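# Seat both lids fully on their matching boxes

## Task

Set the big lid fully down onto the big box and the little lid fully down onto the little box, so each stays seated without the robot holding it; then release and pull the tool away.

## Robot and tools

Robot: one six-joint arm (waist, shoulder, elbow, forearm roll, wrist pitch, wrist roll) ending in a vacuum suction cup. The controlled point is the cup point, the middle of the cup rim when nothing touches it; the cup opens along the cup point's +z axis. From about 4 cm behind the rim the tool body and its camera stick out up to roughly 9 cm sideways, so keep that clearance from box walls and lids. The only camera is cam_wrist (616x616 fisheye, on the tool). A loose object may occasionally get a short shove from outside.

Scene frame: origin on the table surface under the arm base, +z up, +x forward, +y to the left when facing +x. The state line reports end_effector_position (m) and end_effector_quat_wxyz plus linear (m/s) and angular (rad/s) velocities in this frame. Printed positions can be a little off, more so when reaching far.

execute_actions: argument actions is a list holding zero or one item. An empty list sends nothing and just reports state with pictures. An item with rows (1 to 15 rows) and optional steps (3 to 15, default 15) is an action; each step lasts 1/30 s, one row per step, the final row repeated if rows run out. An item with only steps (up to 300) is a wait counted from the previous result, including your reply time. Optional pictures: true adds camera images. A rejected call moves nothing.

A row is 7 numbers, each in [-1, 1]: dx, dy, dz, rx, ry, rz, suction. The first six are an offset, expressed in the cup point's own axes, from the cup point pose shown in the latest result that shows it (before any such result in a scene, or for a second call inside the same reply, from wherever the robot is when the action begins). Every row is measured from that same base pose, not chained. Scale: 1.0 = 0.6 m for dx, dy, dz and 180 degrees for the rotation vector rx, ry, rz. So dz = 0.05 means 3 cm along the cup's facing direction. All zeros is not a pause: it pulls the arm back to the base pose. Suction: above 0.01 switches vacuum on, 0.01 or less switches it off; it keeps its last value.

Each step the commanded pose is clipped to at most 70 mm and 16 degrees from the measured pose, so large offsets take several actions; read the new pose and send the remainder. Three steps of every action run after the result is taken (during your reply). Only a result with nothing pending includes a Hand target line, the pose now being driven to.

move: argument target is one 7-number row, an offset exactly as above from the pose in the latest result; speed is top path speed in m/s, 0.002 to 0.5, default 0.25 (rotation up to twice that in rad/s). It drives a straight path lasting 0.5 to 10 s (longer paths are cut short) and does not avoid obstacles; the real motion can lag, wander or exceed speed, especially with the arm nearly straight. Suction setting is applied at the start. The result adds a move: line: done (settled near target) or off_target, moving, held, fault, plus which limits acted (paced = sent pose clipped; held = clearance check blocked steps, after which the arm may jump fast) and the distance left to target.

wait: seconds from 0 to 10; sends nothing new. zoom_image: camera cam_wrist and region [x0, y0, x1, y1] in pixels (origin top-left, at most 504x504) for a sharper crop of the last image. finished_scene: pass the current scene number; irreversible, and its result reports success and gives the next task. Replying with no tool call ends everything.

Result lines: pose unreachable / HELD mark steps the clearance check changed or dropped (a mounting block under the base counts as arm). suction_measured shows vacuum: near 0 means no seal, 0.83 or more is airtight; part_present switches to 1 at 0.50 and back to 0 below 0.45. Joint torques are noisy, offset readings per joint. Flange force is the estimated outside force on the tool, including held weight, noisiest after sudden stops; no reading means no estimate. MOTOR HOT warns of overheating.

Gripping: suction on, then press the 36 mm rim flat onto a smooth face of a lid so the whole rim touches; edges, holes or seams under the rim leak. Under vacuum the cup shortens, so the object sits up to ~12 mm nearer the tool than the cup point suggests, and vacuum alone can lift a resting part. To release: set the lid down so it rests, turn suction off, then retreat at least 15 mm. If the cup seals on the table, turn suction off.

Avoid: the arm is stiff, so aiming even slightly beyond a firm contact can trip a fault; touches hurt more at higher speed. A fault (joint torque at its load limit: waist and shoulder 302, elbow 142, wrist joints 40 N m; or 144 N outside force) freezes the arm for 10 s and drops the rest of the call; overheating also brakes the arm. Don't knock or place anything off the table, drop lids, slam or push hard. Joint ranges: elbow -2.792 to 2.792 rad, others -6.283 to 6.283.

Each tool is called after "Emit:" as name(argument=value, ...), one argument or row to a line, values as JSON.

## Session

Emit:
execute_actions(
  actions=[],
)

Emit:
zoom_image(
  camera="cam_wrist",
  region=[140, 80, 470, 340],
)

Scene clock: 0.00 s of 6200.00 s.
end_effector_position=(+0.6447, -0.0172, +0.4533) suction_measured=0.00 part_present=0 end_effector_quat_wxyz=(+0.007, +0.014, +1.000, +0.002) end_effector_velocity=(-0.001, -0.000, +0.001) end_effector_angular_velocity=(-0.001, -0.000, -0.001)
Joint positions: [-0.055  0.168  1.62   0.002  1.355 -0.052]
Joint velocities: [-0.    -0.001 -0.    -0.001  0.001  0.001]
Joint torques (N m, as the joint torque sensors report them, + toward a larger angle): no reading
Flange force (N, the push that the arm receives, along the end effector's own x y z axes): no reading
Hand target: +0.645, -0.017, +0.453; +0.007, +0.014, +1.000, +0.002

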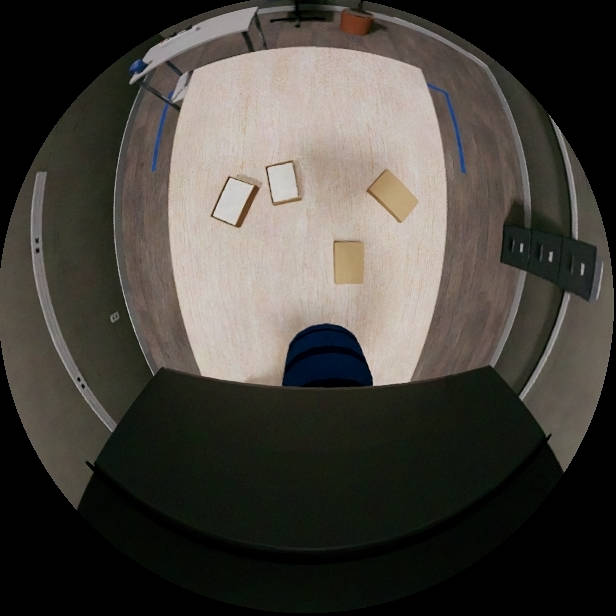

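Region (140, 80, 470, 340) of cam_wrist's 616x616 image, scaled by 1.527, with more detail than that image has; it fills the top 397 rows of this view, and the rest is white.

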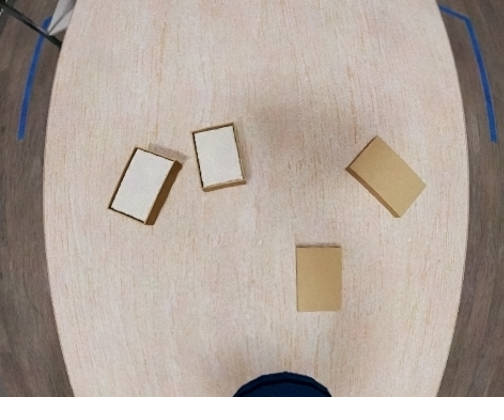

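Emit:
move(
  target=[0.08, -0.205, 0.45, 0, 0, 0, 0],
)

Scene clock: 1.87 s of 6200.00 s.
end_effector_position=(+0.5976, -0.1384, +0.1823) suction_measured=0.00 part_present=0 end_effector_quat_wxyz=(+0.007, +0.014, +1.000, +0.002) end_effector_velocity=(-0.000, -0.001, -0.000) end_effector_angular_velocity=(-0.000, +0.001, -0.002)
Joint positions: [-0.259  0.317  1.973  0.002  0.853 -0.257]
Joint velocities: [-0.002  0.    -0.    -0.001  0.001  0.   ]
Joint torques (N m, as the joint torque sensors report them, + toward a larger angle): [  0.53 -60.49 -32.11   3.05   0.37   0.1 ]
Flange force (N, the push that the arm receives, along the end effector's own x y z axes): [4.2 -0.8 0.5]
Hand target: +0.598, -0.138, +0.182; +0.007, +0.014, +1.000, +0.002
Off the commanded pose: 0.001 m, 0 deg.
Kept back: nothing.
move: done

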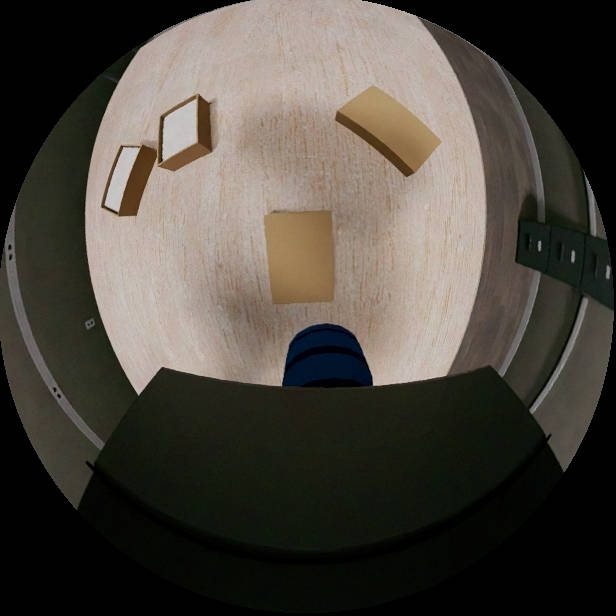

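Emit:
move(
  target=[-0.058, 0.033, 0.235, 0, 0, -0.01, 1],
  speed=0.15,
)

Scene clock: 3.47 s of 6200.00 s.
end_effector_position=(+0.6349, -0.1192, +0.0418) suction_measured=0.00 part_present=0 end_effector_quat_wxyz=(+0.007, -0.002, +1.000, +0.002) end_effector_velocity=(+0.000, +0.000, -0.001) end_effector_angular_velocity=(+0.000, +0.001, +0.001)
Joint positions: [-0.216  0.536  1.979  0.002  0.627 -0.245]
Joint velocities: [ 0.     0.002 -0.001  0.    -0.001 -0.001]
Joint torques (N m, as the joint torque sensors report them, + toward a larger angle): [  0.84 -75.85 -24.93   2.36   0.49   0.19]
Flange force (N, the push that the arm receives, along the end effector's own x y z axes): [1.4 -1.5 2.6]
Hand target: +0.635, -0.119, +0.042; +0.007, -0.002, +1.000, +0.002
Off the commanded pose: 0.000 m, 0 deg.
Kept back: nothing.
move: done

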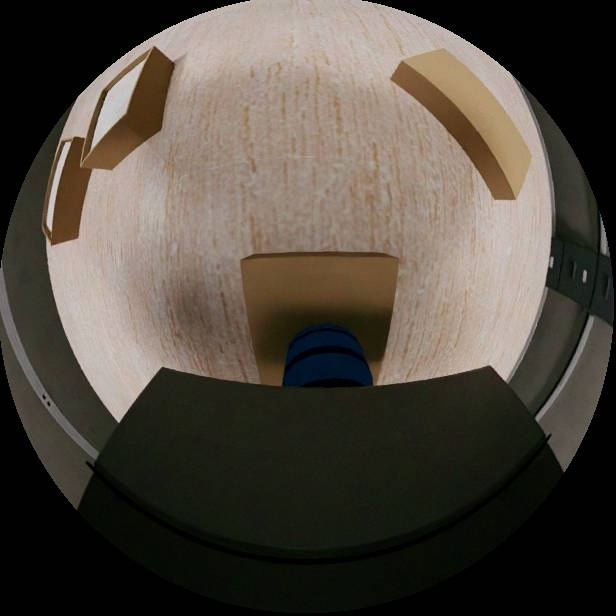

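Good; nudge forward a little and grip.

Emit:
move(
  target=[-0.01, 0.004, 0.037, 0, 0, 0, 1],
  speed=0.025,
)

Scene clock: 4.87 s of 6200.00 s.
end_effector_position=(+0.6413, -0.1168, +0.0197) suction_measured=0.93 part_present=1 end_effector_quat_wxyz=(+0.007, -0.002, +1.000, +0.002) end_effector_velocity=(-0.000, -0.000, +0.000) end_effector_angular_velocity=(-0.000, +0.001, +0.001)
Joint positions: [-0.21   0.574  1.972  0.002  0.596 -0.239]
Joint velocities: [-0.    -0.     0.    -0.001  0.001 -0.   ]
Joint torques (N m, as the joint torque sensors report them, + toward a larger angle): [  0.36 -79.02 -24.24   2.14   0.49   0.27]
Flange force (N, the push that the arm receives, along the end effector's own x y z axes): [1.6 -0.8 3.1]
Hand target: +0.641, -0.117, +0.020; +0.007, -0.002, +1.000, +0.002
Off the commanded pose: 0.000 m, 0 deg.
Kept back: nothing.
move: done

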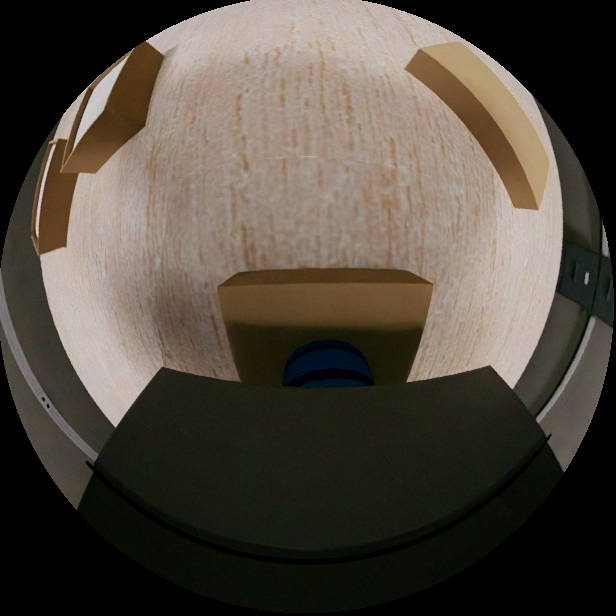

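Emit:
move(
  target=[0, 0, -0.19, 0, 0, 0, 1],
  speed=0.15,
)

Emit:
move(
  target=[-0.317, 0.295, 0, 0, 0, -0.06, 1],
)

Scene clock: 6.23 s of 6200.00 s.
end_effector_position=(+0.6396, -0.1169, +0.1337) suction_measured=0.94 part_present=1 end_effector_quat_wxyz=(+0.007, -0.002, +1.000, +0.002) end_effector_velocity=(+0.001, -0.000, +0.002) end_effector_angular_velocity=(-0.001, -0.002, +0.000)
Joint positions: [-0.21   0.421  1.932  0.002  0.789 -0.239]
Joint velocities: [ 0.    -0.002 -0.001 -0.001  0.001  0.001]
Joint torques (N m, as the joint torque sensors report them, + toward a larger angle): [  0.76 -69.31 -30.01   2.82   0.62   0.16]
Flange force (N, the push that the arm receives, along the end effector's own x y z axes): [3.1 -1.0 1.0]
Hand target: +0.640, -0.117, +0.134; +0.007, -0.002, +1.000, +0.002
Off the commanded pose: 0.000 m, 0 deg.
Kept back: nothing.
move: done

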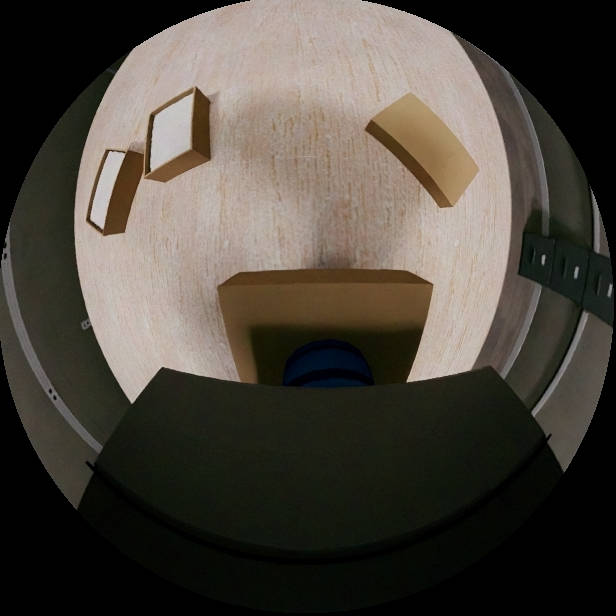

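Scene clock: 7.70 s of 6200.00 s.
end_effector_position=(+0.8286, +0.0612, +0.1369) suction_measured=0.94 part_present=1 end_effector_quat_wxyz=(+0.007, -0.096, +0.995, +0.001) end_effector_velocity=(+0.001, +0.001, -0.001) end_effector_angular_velocity=(+0.001, +0.000, +0.000)
Joint positions: [ 0.056  0.648  1.537  0.002  0.956 -0.161]
Joint velocities: [ 0.     0.002 -0.001  0.001  0.    -0.   ]
Joint torques (N m, as the joint torque sensors report them, + toward a larger angle): [  0.28 -95.02 -34.34   3.17   0.42   0.11]
Flange force (N, the push that the arm receives, along the end effector's own x y z axes): [1.2 -1.3 2.6]
Hand target: +0.829, +0.061, +0.137; +0.007, -0.096, +0.995, +0.001
Off the commanded pose: 0.001 m, 0 deg.
Kept back: nothing.
move: done

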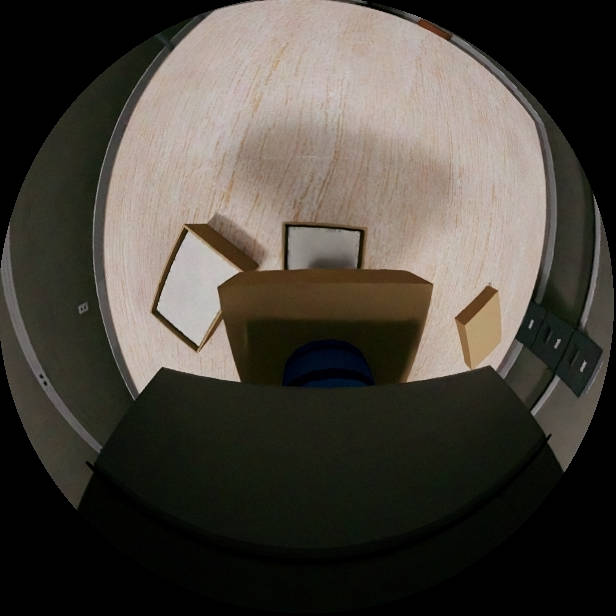

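Emit:
move(
  target=[-0.02, 0.005, 0.1, 0, 0, 0.024, 1],
  speed=0.08,
)

Emit:
zoom_image(
  camera="cam_wrist",
  region=[190, 190, 460, 320],
)

Scene clock: 9.00 s of 6200.00 s.
end_effector_position=(+0.8407, +0.0666, +0.0771) suction_measured=0.94 part_present=1 end_effector_quat_wxyz=(+0.007, -0.058, +0.998, +0.001) end_effector_velocity=(+0.001, +0.000, -0.000) end_effector_angular_velocity=(-0.000, -0.003, -0.001)
Joint positions: [ 0.062  0.721  1.534  0.002  0.886 -0.08 ]
Joint velocities: [ 0.001  0.     0.    -0.    -0.003  0.002]
Joint torques (N m, as the joint torque sensors report them, + toward a larger angle): [  0.01 -99.17 -32.86   3.13   0.46   0.22]
Flange force (N, the push that the arm receives, along the end effector's own x y z axes): [2.3 -0.4 1.7]
Hand target: +0.841, +0.067, +0.077; +0.007, -0.058, +0.998, +0.001
Off the commanded pose: 0.000 m, 0 deg.
Kept back: nothing.
move: done

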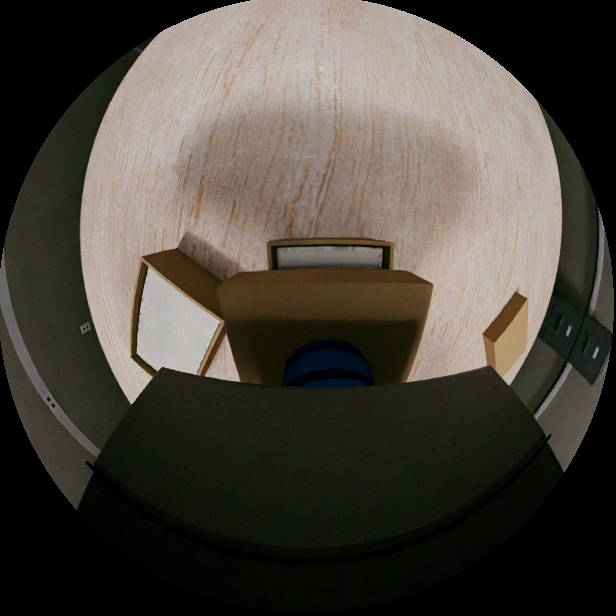

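Region (190, 190, 460, 320) of cam_wrist's 616x616 image, scaled by 1.867, with more detail than that image has; it fills the top 243 rows of this view, and the rest is white.

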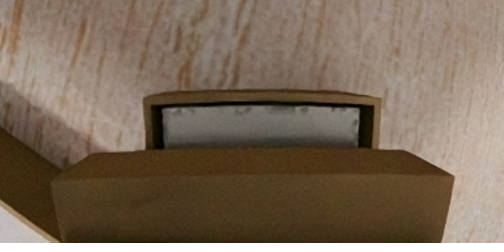

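Emit:
move(
  target=[-0.013, -0.008, 0.022, 0, 0, 0.003, 1],
  speed=0.04,
)

Emit:
zoom_image(
  camera="cam_wrist",
  region=[190, 190, 460, 320],
)

Scene clock: 9.97 s of 6200.00 s.
end_effector_position=(+0.8492, +0.0628, +0.0641) suction_measured=0.94 part_present=1 end_effector_quat_wxyz=(+0.007, -0.054, +0.999, +0.001) end_effector_velocity=(+0.001, +0.001, -0.000) end_effector_angular_velocity=(+0.001, -0.002, -0.000)
Joint positions: [ 0.057  0.745  1.519  0.002  0.878 -0.076]
Joint velocities: [ 0.001  0.001 -0.001  0.001 -0.002  0.   ]
Joint torques (N m, as the joint torque sensors report them, + toward a larger angle): [  0.31 -99.95 -32.96   3.13   0.45   0.33]
Flange force (N, the push that the arm receives, along the end effector's own x y z axes): [4.0 -1.0 1.1]
Hand target: +0.849, +0.063, +0.064; +0.007, -0.054, +0.999, +0.001
Off the commanded pose: 0.000 m, 0 deg.
Kept back: nothing.
move: done

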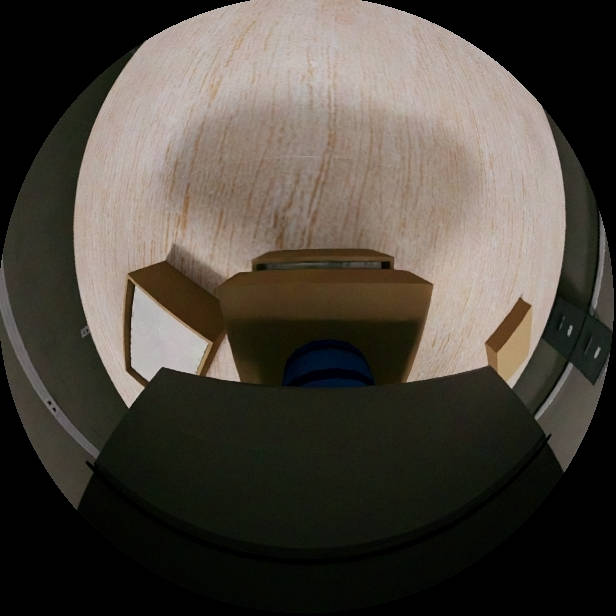

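Region (190, 190, 460, 320) of cam_wrist's 616x616 image, scaled by 1.867, with more detail than that image has; it fills the top 243 rows of this view, and the rest is white.

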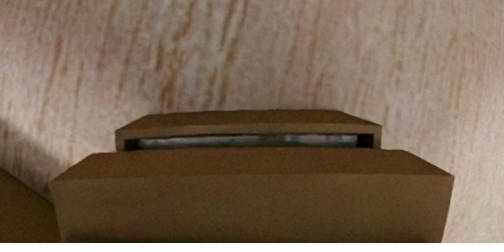

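Emit:
move(
  target=[-0.0135, -0.0008, 0.004, 0, 0, 0, 1],
  speed=0.02,
)

Emit:
move(
  target=[0, 0, 0.015, 0, 0, 0, 1],
  speed=0.008,
)

Scene clock: 10.90 s of 6200.00 s.
end_effector_position=(+0.8573, +0.0632, +0.0618) suction_measured=0.94 part_present=1 end_effector_quat_wxyz=(+0.007, -0.054, +0.999, +0.001) end_effector_velocity=(+0.000, -0.001, +0.001) end_effector_angular_velocity=(-0.001, +0.000, -0.000)
Joint positions: [ 0.057  0.757  1.499  0.002  0.885 -0.075]
Joint velocities: [-0.    -0.001 -0.001 -0.001  0.002  0.001]
Joint torques (N m, as the joint torque sensors report them, + toward a larger angle): [   0.39 -101.65  -32.47    3.05    0.42    0.18]
Flange force (N, the push that the arm receives, along the end effector's own x y z axes): [1.9 -1.2 0.9]
Hand target: +0.857, +0.063, +0.062; +0.007, -0.054, +0.999, +0.001
Off the commanded pose: 0.000 m, 0 deg.
Kept back: nothing.
move: done

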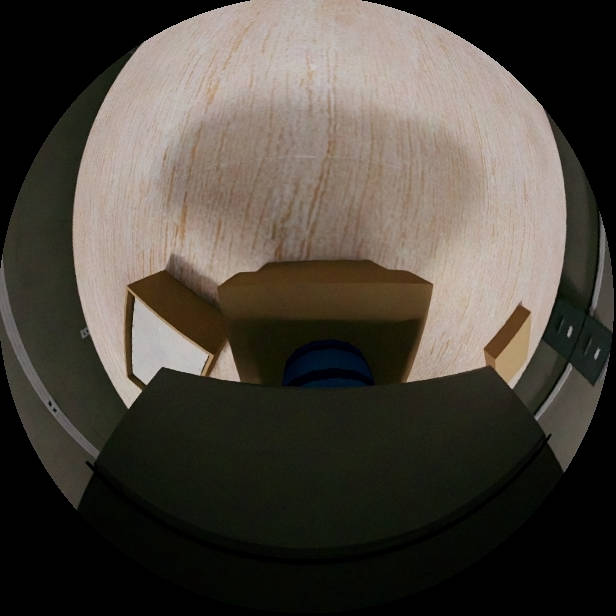

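Scene clock: 12.23 s of 6200.00 s.
end_effector_position=(+0.8574, +0.0632, +0.0528) suction_measured=0.94 part_present=1 end_effector_quat_wxyz=(+0.007, -0.054, +0.999, +0.001) end_effector_velocity=(+0.000, -0.001, +0.000) end_effector_angular_velocity=(+0.001, -0.001, -0.002)
Joint positions: [ 0.057  0.767  1.502  0.002  0.874 -0.075]
Joint velocities: [-0.002 -0.    -0.     0.001 -0.001  0.   ]
Joint torques (N m, as the joint torque sensors report them, + toward a larger angle): [  -0.27 -102.21  -32.51    3.      0.31    0.24]
Flange force (N, the push that the arm receives, along the end effector's own x y z axes): [1.7 -0.6 2.2]
Hand target: +0.857, +0.063, +0.053; +0.007, -0.054, +0.999, +0.001
Off the commanded pose: 0.000 m, 0 deg.
Kept back: nothing.
move: done

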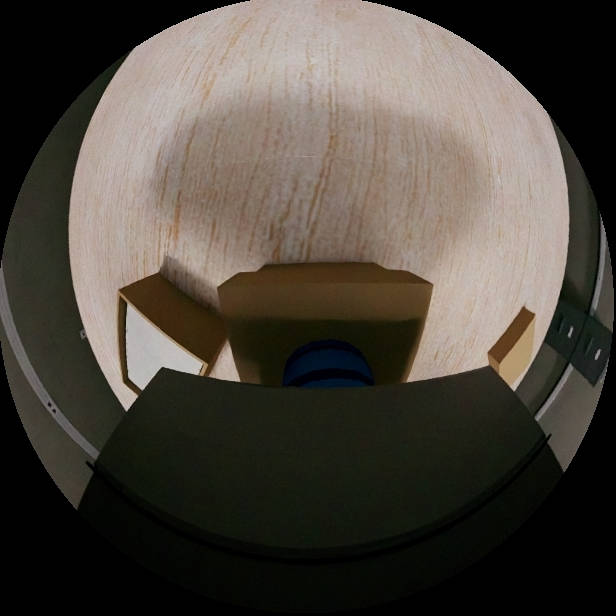

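Emit:
move(
  target=[0, 0, 0.007, 0, 0, 0, 1],
  speed=0.008,
)

Scene clock: 13.20 s of 6200.00 s.
end_effector_position=(+0.8575, +0.0633, +0.0486) suction_measured=0.94 part_present=1 end_effector_quat_wxyz=(+0.007, -0.054, +0.999, +0.001) end_effector_velocity=(+0.000, -0.000, -0.000) end_effector_angular_velocity=(-0.001, -0.001, -0.001)
Joint positions: [ 0.057  0.771  1.503  0.002  0.868 -0.075]
Joint velocities: [-0.     0.    -0.    -0.001 -0.001  0.002]
Joint torques (N m, as the joint torque sensors report them, + toward a larger angle): [   0.26 -102.37  -32.92    3.02    0.41    0.23]
Flange force (N, the push that the arm receives, along the end effector's own x y z axes): [3.4 -1.1 2.2]
Hand target: +0.858, +0.063, +0.049; +0.007, -0.054, +0.999, +0.001
Off the commanded pose: 0.000 m, 0 deg.
Kept back: nothing.
move: done

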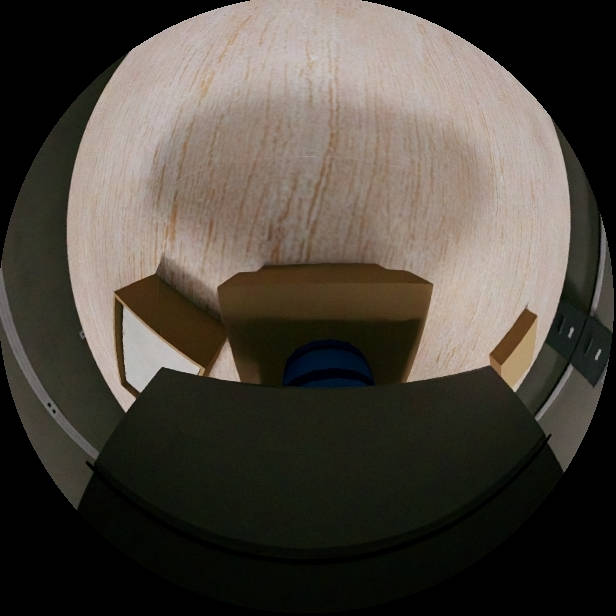

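Emit:
move(
  target=[0, 0, 0.01, 0, 0, 0, 1],
  speed=0.008,
)

Emit:
move(
  target=[0, 0, 0, 0, 0, 0, 0],
)

Scene clock: 14.40 s of 6200.00 s.
end_effector_position=(+0.8576, +0.0633, +0.0426) suction_measured=0.94 part_present=1 end_effector_quat_wxyz=(+0.007, -0.054, +0.999, +0.001) end_effector_velocity=(+0.000, +0.001, +0.000) end_effector_angular_velocity=(+0.002, +0.000, -0.001)
Joint positions: [ 0.057  0.777  1.504  0.002  0.86  -0.075]
Joint velocities: [ 0.     0.    -0.     0.002  0.    -0.   ]
Joint torques (N m, as the joint torque sensors report them, + toward a larger angle): [  -0.39 -102.66  -32.26    3.01    0.57    0.15]
Flange force (N, the push that the arm receives, along the end effector's own x y z axes): [2.3 0.0 2.5]
Hand target: +0.858, +0.063, +0.043; +0.007, -0.054, +0.999, +0.001
Off the commanded pose: 0.000 m, 0 deg.
Kept back: nothing.
move: done

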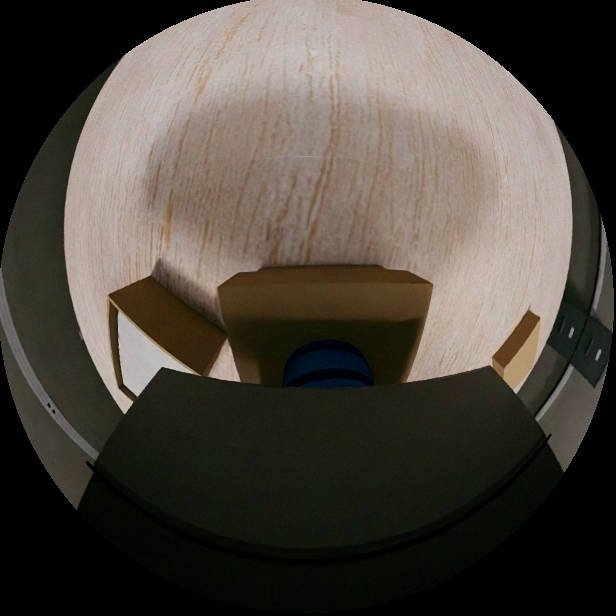

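Scene clock: 14.90 s of 6200.00 s.
end_effector_position=(+0.8576, +0.0633, +0.0426) suction_measured=0.00 part_present=0 end_effector_quat_wxyz=(+0.007, -0.054, +0.999, +0.001) end_effector_velocity=(-0.000, +0.001, +0.000) end_effector_angular_velocity=(+0.000, +0.001, +0.000)
Joint positions: [ 0.057  0.777  1.504  0.002  0.86  -0.075]
Joint velocities: [ 0.001 -0.     0.     0.     0.001  0.   ]
Joint torques (N m, as the joint torque sensors report them, + toward a larger angle): [  1.54 -99.07 -30.65   3.01   0.3    0.26]
Flange force (N, the push that the arm receives, along the end effector's own x y z axes): [2.7 -2.4 -2.3]
Hand target: +0.858, +0.063, +0.043; +0.007, -0.054, +0.999, +0.001
Off the commanded pose: 0.000 m, 0 deg.
Kept back: nothing.
move: done

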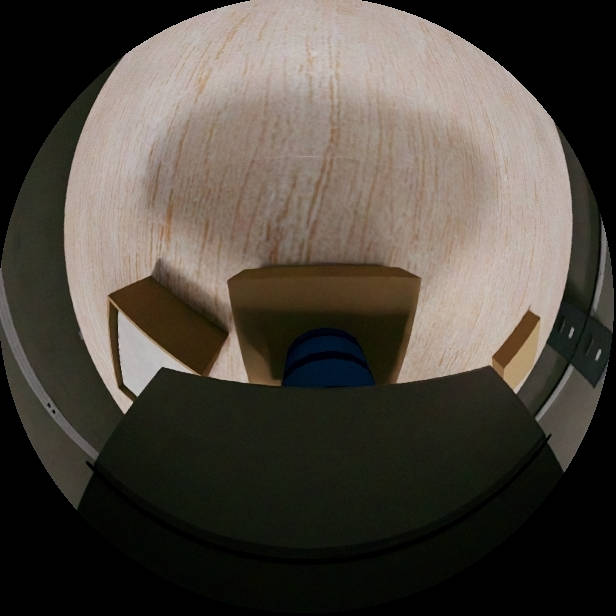

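Emit:
move(
  target=[0, 0, -0.235, 0, 0, 0, 0],
  speed=0.15,
)

Emit:
move(
  target=[0.138, -0.54, 0, 0, 0, -0.228, 0],
)

Scene clock: 16.40 s of 6200.00 s.
end_effector_position=(+0.8555, +0.0630, +0.1836) suction_measured=0.00 part_present=0 end_effector_quat_wxyz=(+0.007, -0.054, +0.999, +0.002) end_effector_velocity=(+0.000, +0.001, -0.001) end_effector_angular_velocity=(+0.001, +0.001, -0.001)
Joint positions: [ 0.057  0.646  1.444  0.002  1.053 -0.075]
Joint velocities: [ 0.     0.001 -0.001  0.001  0.001  0.001]
Joint torques (N m, as the joint torque sensors report them, + toward a larger angle): [  0.75 -97.63 -36.71   3.52   0.52   0.12]
Flange force (N, the push that the arm receives, along the end effector's own x y z axes): [0.6 -1.0 4.0]
Hand target: +0.856, +0.063, +0.184; +0.007, -0.054, +0.999, +0.002
Off the commanded pose: 0.000 m, 0 deg.
Kept back: nothing.
move: done

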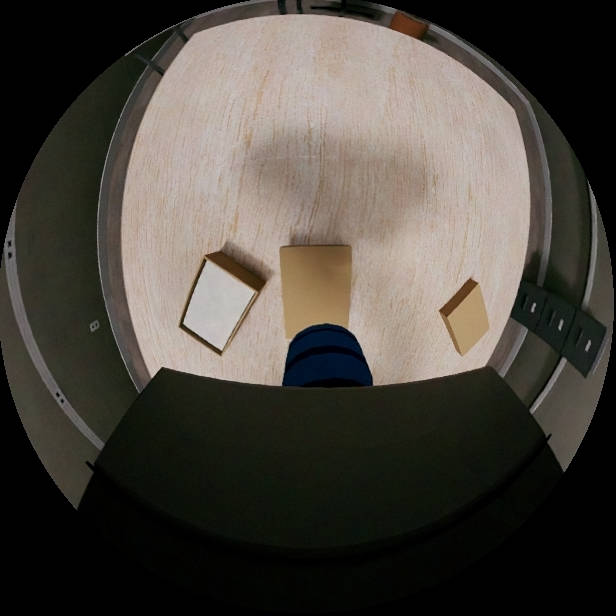

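Scene clock: 18.23 s of 6200.00 s.
end_effector_position=(+0.8087, -0.2681, +0.1821) suction_measured=0.00 part_present=0 end_effector_quat_wxyz=(+0.008, -0.400, +0.916, -0.001) end_effector_velocity=(-0.000, -0.001, +0.001) end_effector_angular_velocity=(+0.001, -0.001, -0.001)
Joint positions: [-0.336  0.637  1.459  0.002  1.046 -1.185]
Joint velocities: [-0.001 -0.001 -0.001  0.001  0.001 -0.001]
Joint torques (N m, as the joint torque sensors report them, + toward a larger angle): [  0.53 -96.32 -36.45   3.43   0.38   0.24]
Flange force (N, the push that the arm receives, along the end effector's own x y z axes): [1.1 1.2 2.4]
Hand target: +0.809, -0.268, +0.182; +0.008, -0.400, +0.916, -0.001
Off the commanded pose: 0.001 m, 0 deg.
Kept back: nothing.
move: done

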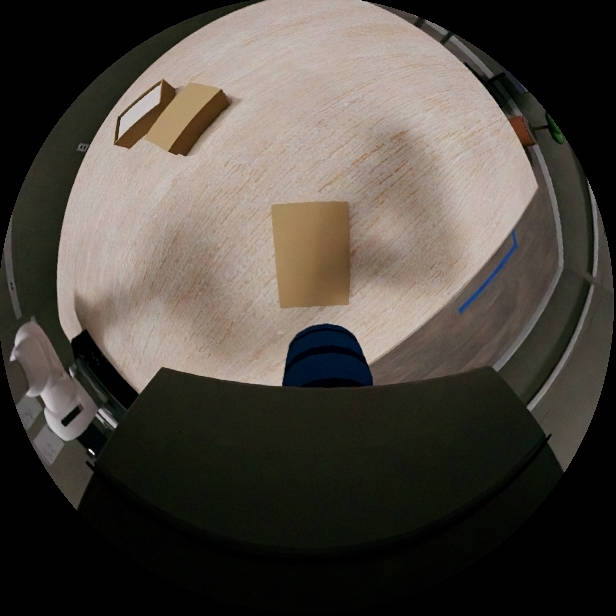

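Emit:
move(
  target=[-0.075, 0.012, 0.235, 0, 0, -0.014, 1],
  speed=0.15,
)

Emit:
move(
  target=[0, 0, 0.034, 0, 0, 0, 1],
  speed=0.025,
)

Scene clock: 19.83 s of 6200.00 s.
end_effector_position=(+0.8359, -0.2299, +0.0415) suction_measured=0.00 part_present=0 end_effector_quat_wxyz=(+0.007, -0.420, +0.907, -0.001) end_effector_velocity=(+0.002, +0.001, +0.000) end_effector_angular_velocity=(-0.000, -0.003, +0.002)
Joint positions: [-0.285  0.786  1.486  0.002  0.869 -1.178]
Joint velocities: [ 0.001  0.001 -0.001  0.001 -0.002 -0.001]
Joint torques (N m, as the joint torque sensors report them, + toward a larger angle): [   0.55 -102.78  -31.7     2.99    0.52    0.26]
Flange force (N, the push that the arm receives, along the end effector's own x y z axes): [0.9 1.4 1.2]
Hand target: +0.836, -0.230, +0.042; +0.008, -0.420, +0.907, -0.001
Off the commanded pose: 0.000 m, 0 deg.
Kept back: nothing.
move: done

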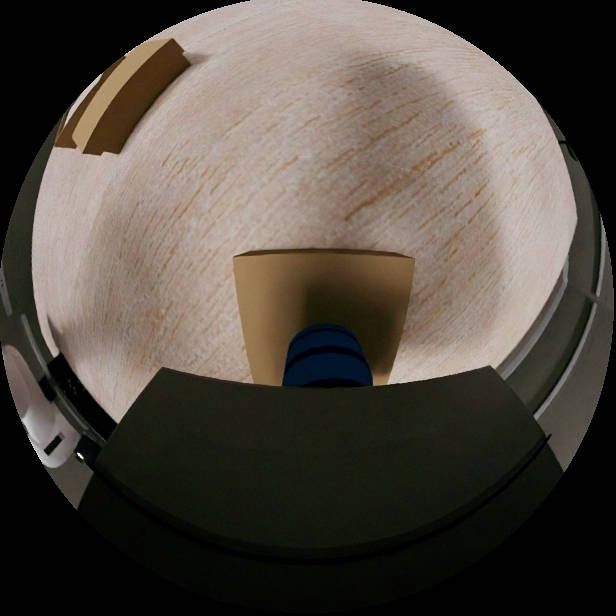

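Scene clock: 20.90 s of 6200.00 s.
end_effector_position=(+0.8362, -0.2298, +0.0211) suction_measured=0.94 part_present=1 end_effector_quat_wxyz=(+0.007, -0.420, +0.907, -0.001) end_effector_velocity=(-0.001, -0.001, -0.001) end_effector_angular_velocity=(+0.001, +0.002, -0.002)
Joint positions: [-0.285  0.808  1.49   0.002  0.844 -1.178]
Joint velocities: [-0.002  0.001  0.001  0.     0.     0.   ]
Joint torques (N m, as the joint torque sensors report them, + toward a larger angle): [  -0.19 -105.21  -31.69    3.01    0.48    0.18]
Flange force (N, the push that the arm receives, along the end effector's own x y z axes): [0.9 1.0 2.9]
Hand target: +0.836, -0.230, +0.021; +0.007, -0.420, +0.907, -0.001
Off the commanded pose: 0.000 m, 0 deg.
Kept back: nothing.
move: done

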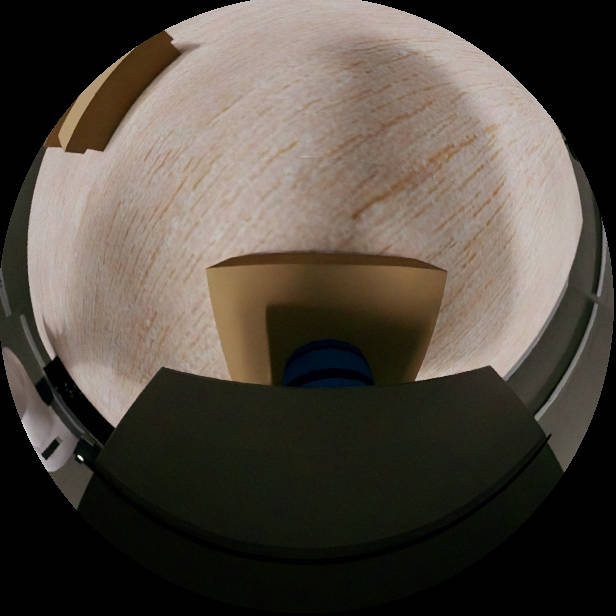

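Emit:
move(
  target=[0, 0, -0.19, 0, 0, 0, 1],
  speed=0.15,
)

Emit:
move(
  target=[-0.49, 0.53, 0, 0, 0, 0.415, 1],
)

Scene clock: 22.23 s of 6200.00 s.
end_effector_position=(+0.8345, -0.2300, +0.1351) suction_measured=0.94 part_present=1 end_effector_quat_wxyz=(+0.008, -0.420, +0.907, -0.001) end_effector_velocity=(+0.000, -0.001, +0.002) end_effector_angular_velocity=(-0.001, -0.002, -0.001)
Joint positions: [-0.285  0.696  1.453  0.002  0.994 -1.178]
Joint velocities: [-0.001 -0.002 -0.    -0.     0.    -0.   ]
Joint torques (N m, as the joint torque sensors report them, + toward a larger angle): [  0.85 -98.44 -35.03   3.37   0.62   0.14]
Flange force (N, the push that the arm receives, along the end effector's own x y z axes): [2.3 2.3 1.5]
Hand target: +0.835, -0.230, +0.135; +0.008, -0.420, +0.907, -0.001
Off the commanded pose: 0.000 m, 0 deg.
Kept back: nothing.
move: done

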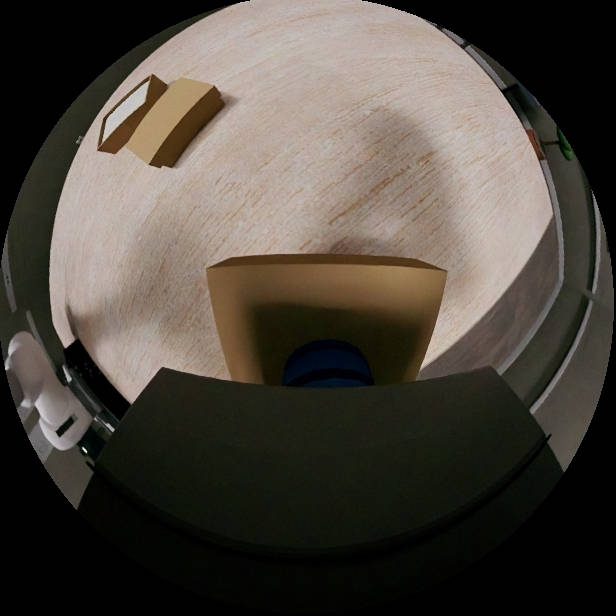

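Scene clock: 25.27 s of 6200.00 s.
end_effector_position=(+0.7811, +0.1998, +0.1354) suction_measured=0.94 part_present=1 end_effector_quat_wxyz=(+0.006, +0.216, +0.976, +0.003) end_effector_velocity=(+0.000, +0.000, -0.000) end_effector_angular_velocity=(-0.001, -0.000, +0.001)
Joint positions: [0.231 0.617 1.596 0.002 0.929 0.642]
Joint velocities: [ 0.001  0.001 -0.    -0.001 -0.     0.001]
Joint torques (N m, as the joint torque sensors report them, + toward a larger angle): [ -0.76 -90.99 -33.5    3.14   0.54   0.23]
Flange force (N, the push that the arm receives, along the end effector's own x y z axes): [1.4 -1.2 1.7]
Hand target: +0.781, +0.200, +0.135; +0.006, +0.216, +0.976, +0.003
Off the commanded pose: 0.001 m, 0 deg.
Kept back: nothing.
move: done

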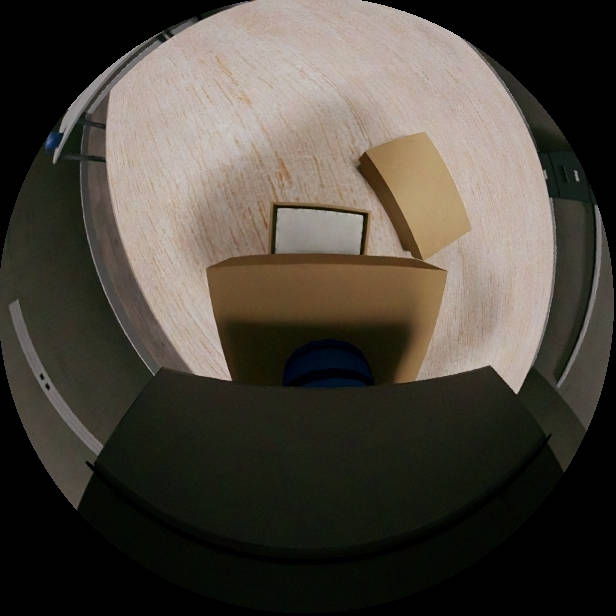

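Emit:
move(
  target=[-0.037, 0, 0.095, 0, 0, 0.026, 1],
  speed=0.08,
)

Emit:
zoom_image(
  camera="cam_wrist",
  region=[190, 180, 460, 310],
)

Scene clock: 26.57 s of 6200.00 s.
end_effector_position=(+0.8020, +0.1906, +0.0787) suction_measured=0.94 part_present=1 end_effector_quat_wxyz=(+0.006, +0.256, +0.967, +0.004) end_effector_velocity=(+0.000, +0.000, -0.001) end_effector_angular_velocity=(+0.000, -0.001, -0.001)
Joint positions: [0.215 0.696 1.579 0.002 0.867 0.708]
Joint velocities: [ 0.     0.001  0.     0.    -0.002  0.001]
Joint torques (N m, as the joint torque sensors report them, + toward a larger angle): [ -0.09 -97.47 -32.56   3.09   0.49   0.31]
Flange force (N, the push that the arm receives, along the end effector's own x y z axes): [0.8 -1.6 2.9]
Hand target: +0.802, +0.191, +0.079; +0.006, +0.256, +0.967, +0.004
Off the commanded pose: 0.000 m, 0 deg.
Kept back: nothing.
move: done

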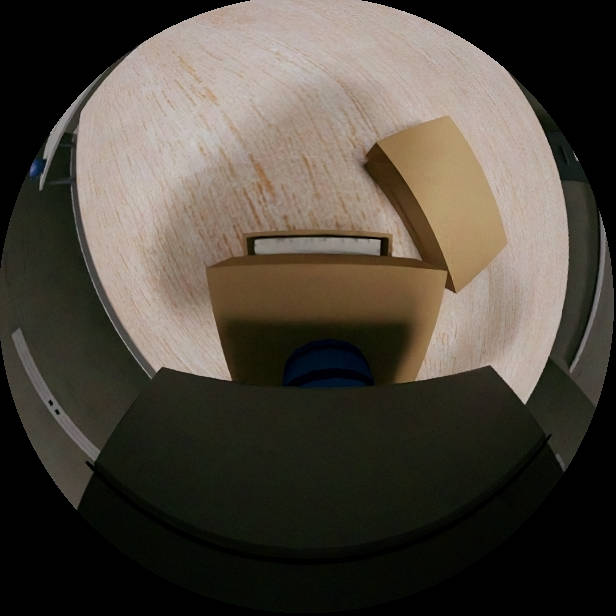

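Region (190, 180, 460, 310) of cam_wrist's 616x616 image, scaled by 1.867, with more detail than that image has; it fills the top 243 rows of this view, and the rest is white.

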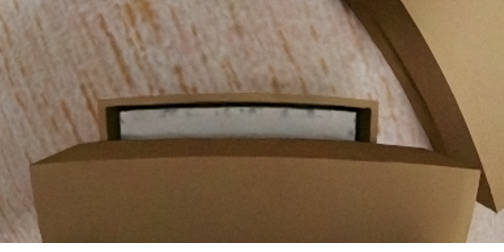

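Emit:
move(
  target=[-0.008, 0.0035, 0.018, 0, 0, -0.002, 1],
  speed=0.03,
)

Emit:
zoom_image(
  camera="cam_wrist",
  region=[190, 180, 460, 310],
)

Scene clock: 27.53 s of 6200.00 s.
end_effector_position=(+0.8074, +0.1901, +0.0680) suction_measured=0.94 part_present=1 end_effector_quat_wxyz=(+0.006, +0.253, +0.967, +0.004) end_effector_velocity=(-0.000, -0.001, -0.001) end_effector_angular_velocity=(+0.000, +0.002, -0.003)
Joint positions: [0.213 0.713 1.57  0.002 0.858 0.7  ]
Joint velocities: [-0.002  0.001 -0.     0.001  0.001  0.   ]
Joint torques (N m, as the joint torque sensors report them, + toward a larger angle): [ -0.35 -97.04 -32.43   3.04   0.57   0.14]
Flange force (N, the push that the arm receives, along the end effector's own x y z axes): [2.3 -3.1 1.7]
Hand target: +0.807, +0.190, +0.068; +0.006, +0.253, +0.967, +0.004
Off the commanded pose: 0.000 m, 0 deg.
Kept back: nothing.
move: done

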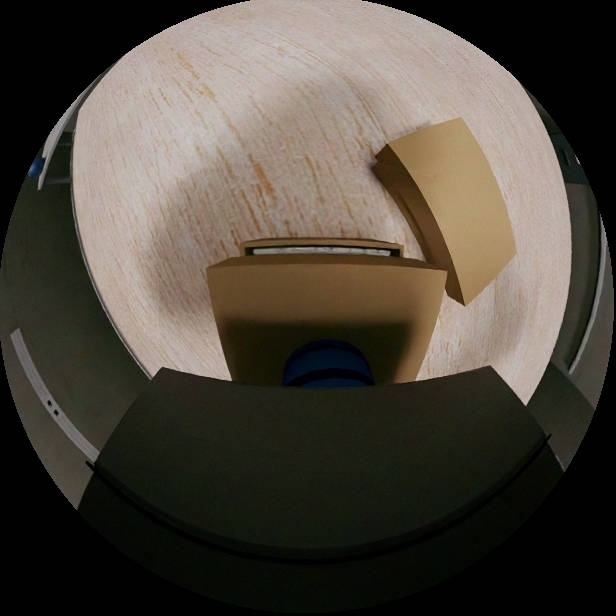

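Region (190, 180, 460, 310) of cam_wrist's 616x616 image, scaled by 1.867, with more detail than that image has; it fills the top 243 rows of this view, and the rest is white.

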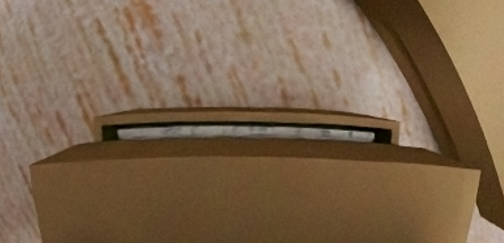

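Emit:
move(
  target=[-0.0165, 0.0006, 0.004, 0, 0, 0, 1],
  speed=0.02,
)

Emit:
move(
  target=[0, 0, 0.015, 0, 0, 0, 1],
  speed=0.008,
)

Scene clock: 28.50 s of 6200.00 s.
end_effector_position=(+0.8162, +0.1856, +0.0657) suction_measured=0.94 part_present=1 end_effector_quat_wxyz=(+0.006, +0.253, +0.967, +0.004) end_effector_velocity=(-0.000, -0.001, +0.000) end_effector_angular_velocity=(-0.001, +0.002, +0.001)
Joint positions: [0.206 0.725 1.553 0.002 0.864 0.692]
Joint velocities: [-0.001  0.    -0.001 -0.001  0.003 -0.001]
Joint torques (N m, as the joint torque sensors report them, + toward a larger angle): [  0.65 -98.75 -32.36   2.92   0.57   0.13]
Flange force (N, the push that the arm receives, along the end effector's own x y z axes): [1.1 -2.8 2.1]
Hand target: +0.816, +0.186, +0.066; +0.006, +0.253, +0.967, +0.004
Off the commanded pose: 0.000 m, 0 deg.
Kept back: nothing.
move: done

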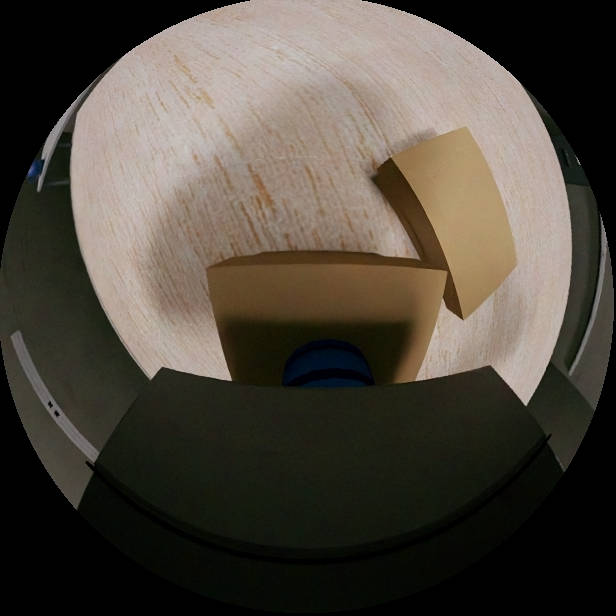

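Scene clock: 29.83 s of 6200.00 s.
end_effector_position=(+0.8164, +0.1856, +0.0567) suction_measured=0.94 part_present=1 end_effector_quat_wxyz=(+0.006, +0.253, +0.967, +0.004) end_effector_velocity=(-0.000, -0.000, -0.000) end_effector_angular_velocity=(-0.000, +0.001, -0.001)
Joint positions: [0.206 0.735 1.556 0.002 0.852 0.692]
Joint velocities: [-0.     0.    -0.    -0.     0.001  0.001]
Joint torques (N m, as the joint torque sensors report them, + toward a larger angle): [  0.12 -98.95 -31.93   2.94   0.46   0.19]
Flange force (N, the push that the arm receives, along the end effector's own x y z axes): [1.2 -2.4 1.6]
Hand target: +0.816, +0.186, +0.057; +0.006, +0.253, +0.967, +0.004
Off the commanded pose: 0.000 m, 0 deg.
Kept back: nothing.
move: done

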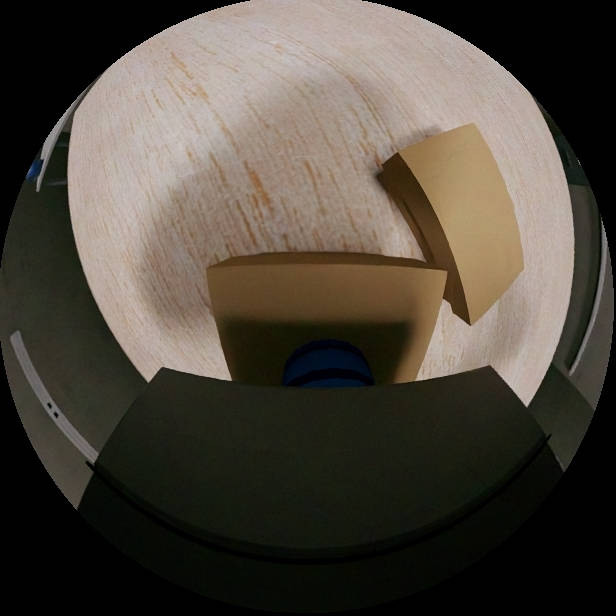

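Emit:
move(
  target=[0, 0, 0.007, 0, 0, 0, 1],
  speed=0.008,
)

Scene clock: 30.80 s of 6200.00 s.
end_effector_position=(+0.8164, +0.1856, +0.0525) suction_measured=0.94 part_present=1 end_effector_quat_wxyz=(+0.006, +0.253, +0.967, +0.004) end_effector_velocity=(-0.000, +0.001, -0.001) end_effector_angular_velocity=(+0.001, +0.000, -0.001)
Joint positions: [0.206 0.739 1.557 0.002 0.846 0.692]
Joint velocities: [ 0.     0.001  0.     0.002 -0.001  0.   ]
Joint torques (N m, as the joint torque sensors report them, + toward a larger angle): [ -0.69 -99.26 -32.39   2.94   0.58   0.11]
Flange force (N, the push that the arm receives, along the end effector's own x y z axes): [2.7 -2.5 2.5]
Hand target: +0.816, +0.186, +0.053; +0.006, +0.253, +0.967, +0.004
Off the commanded pose: 0.000 m, 0 deg.
Kept back: nothing.
move: done

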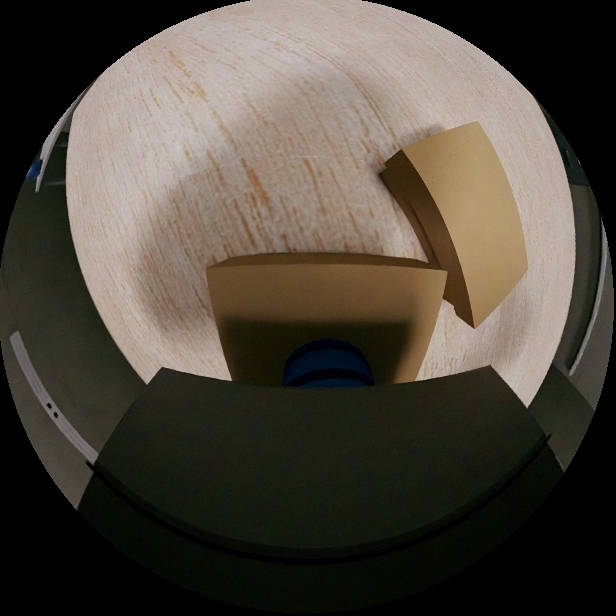

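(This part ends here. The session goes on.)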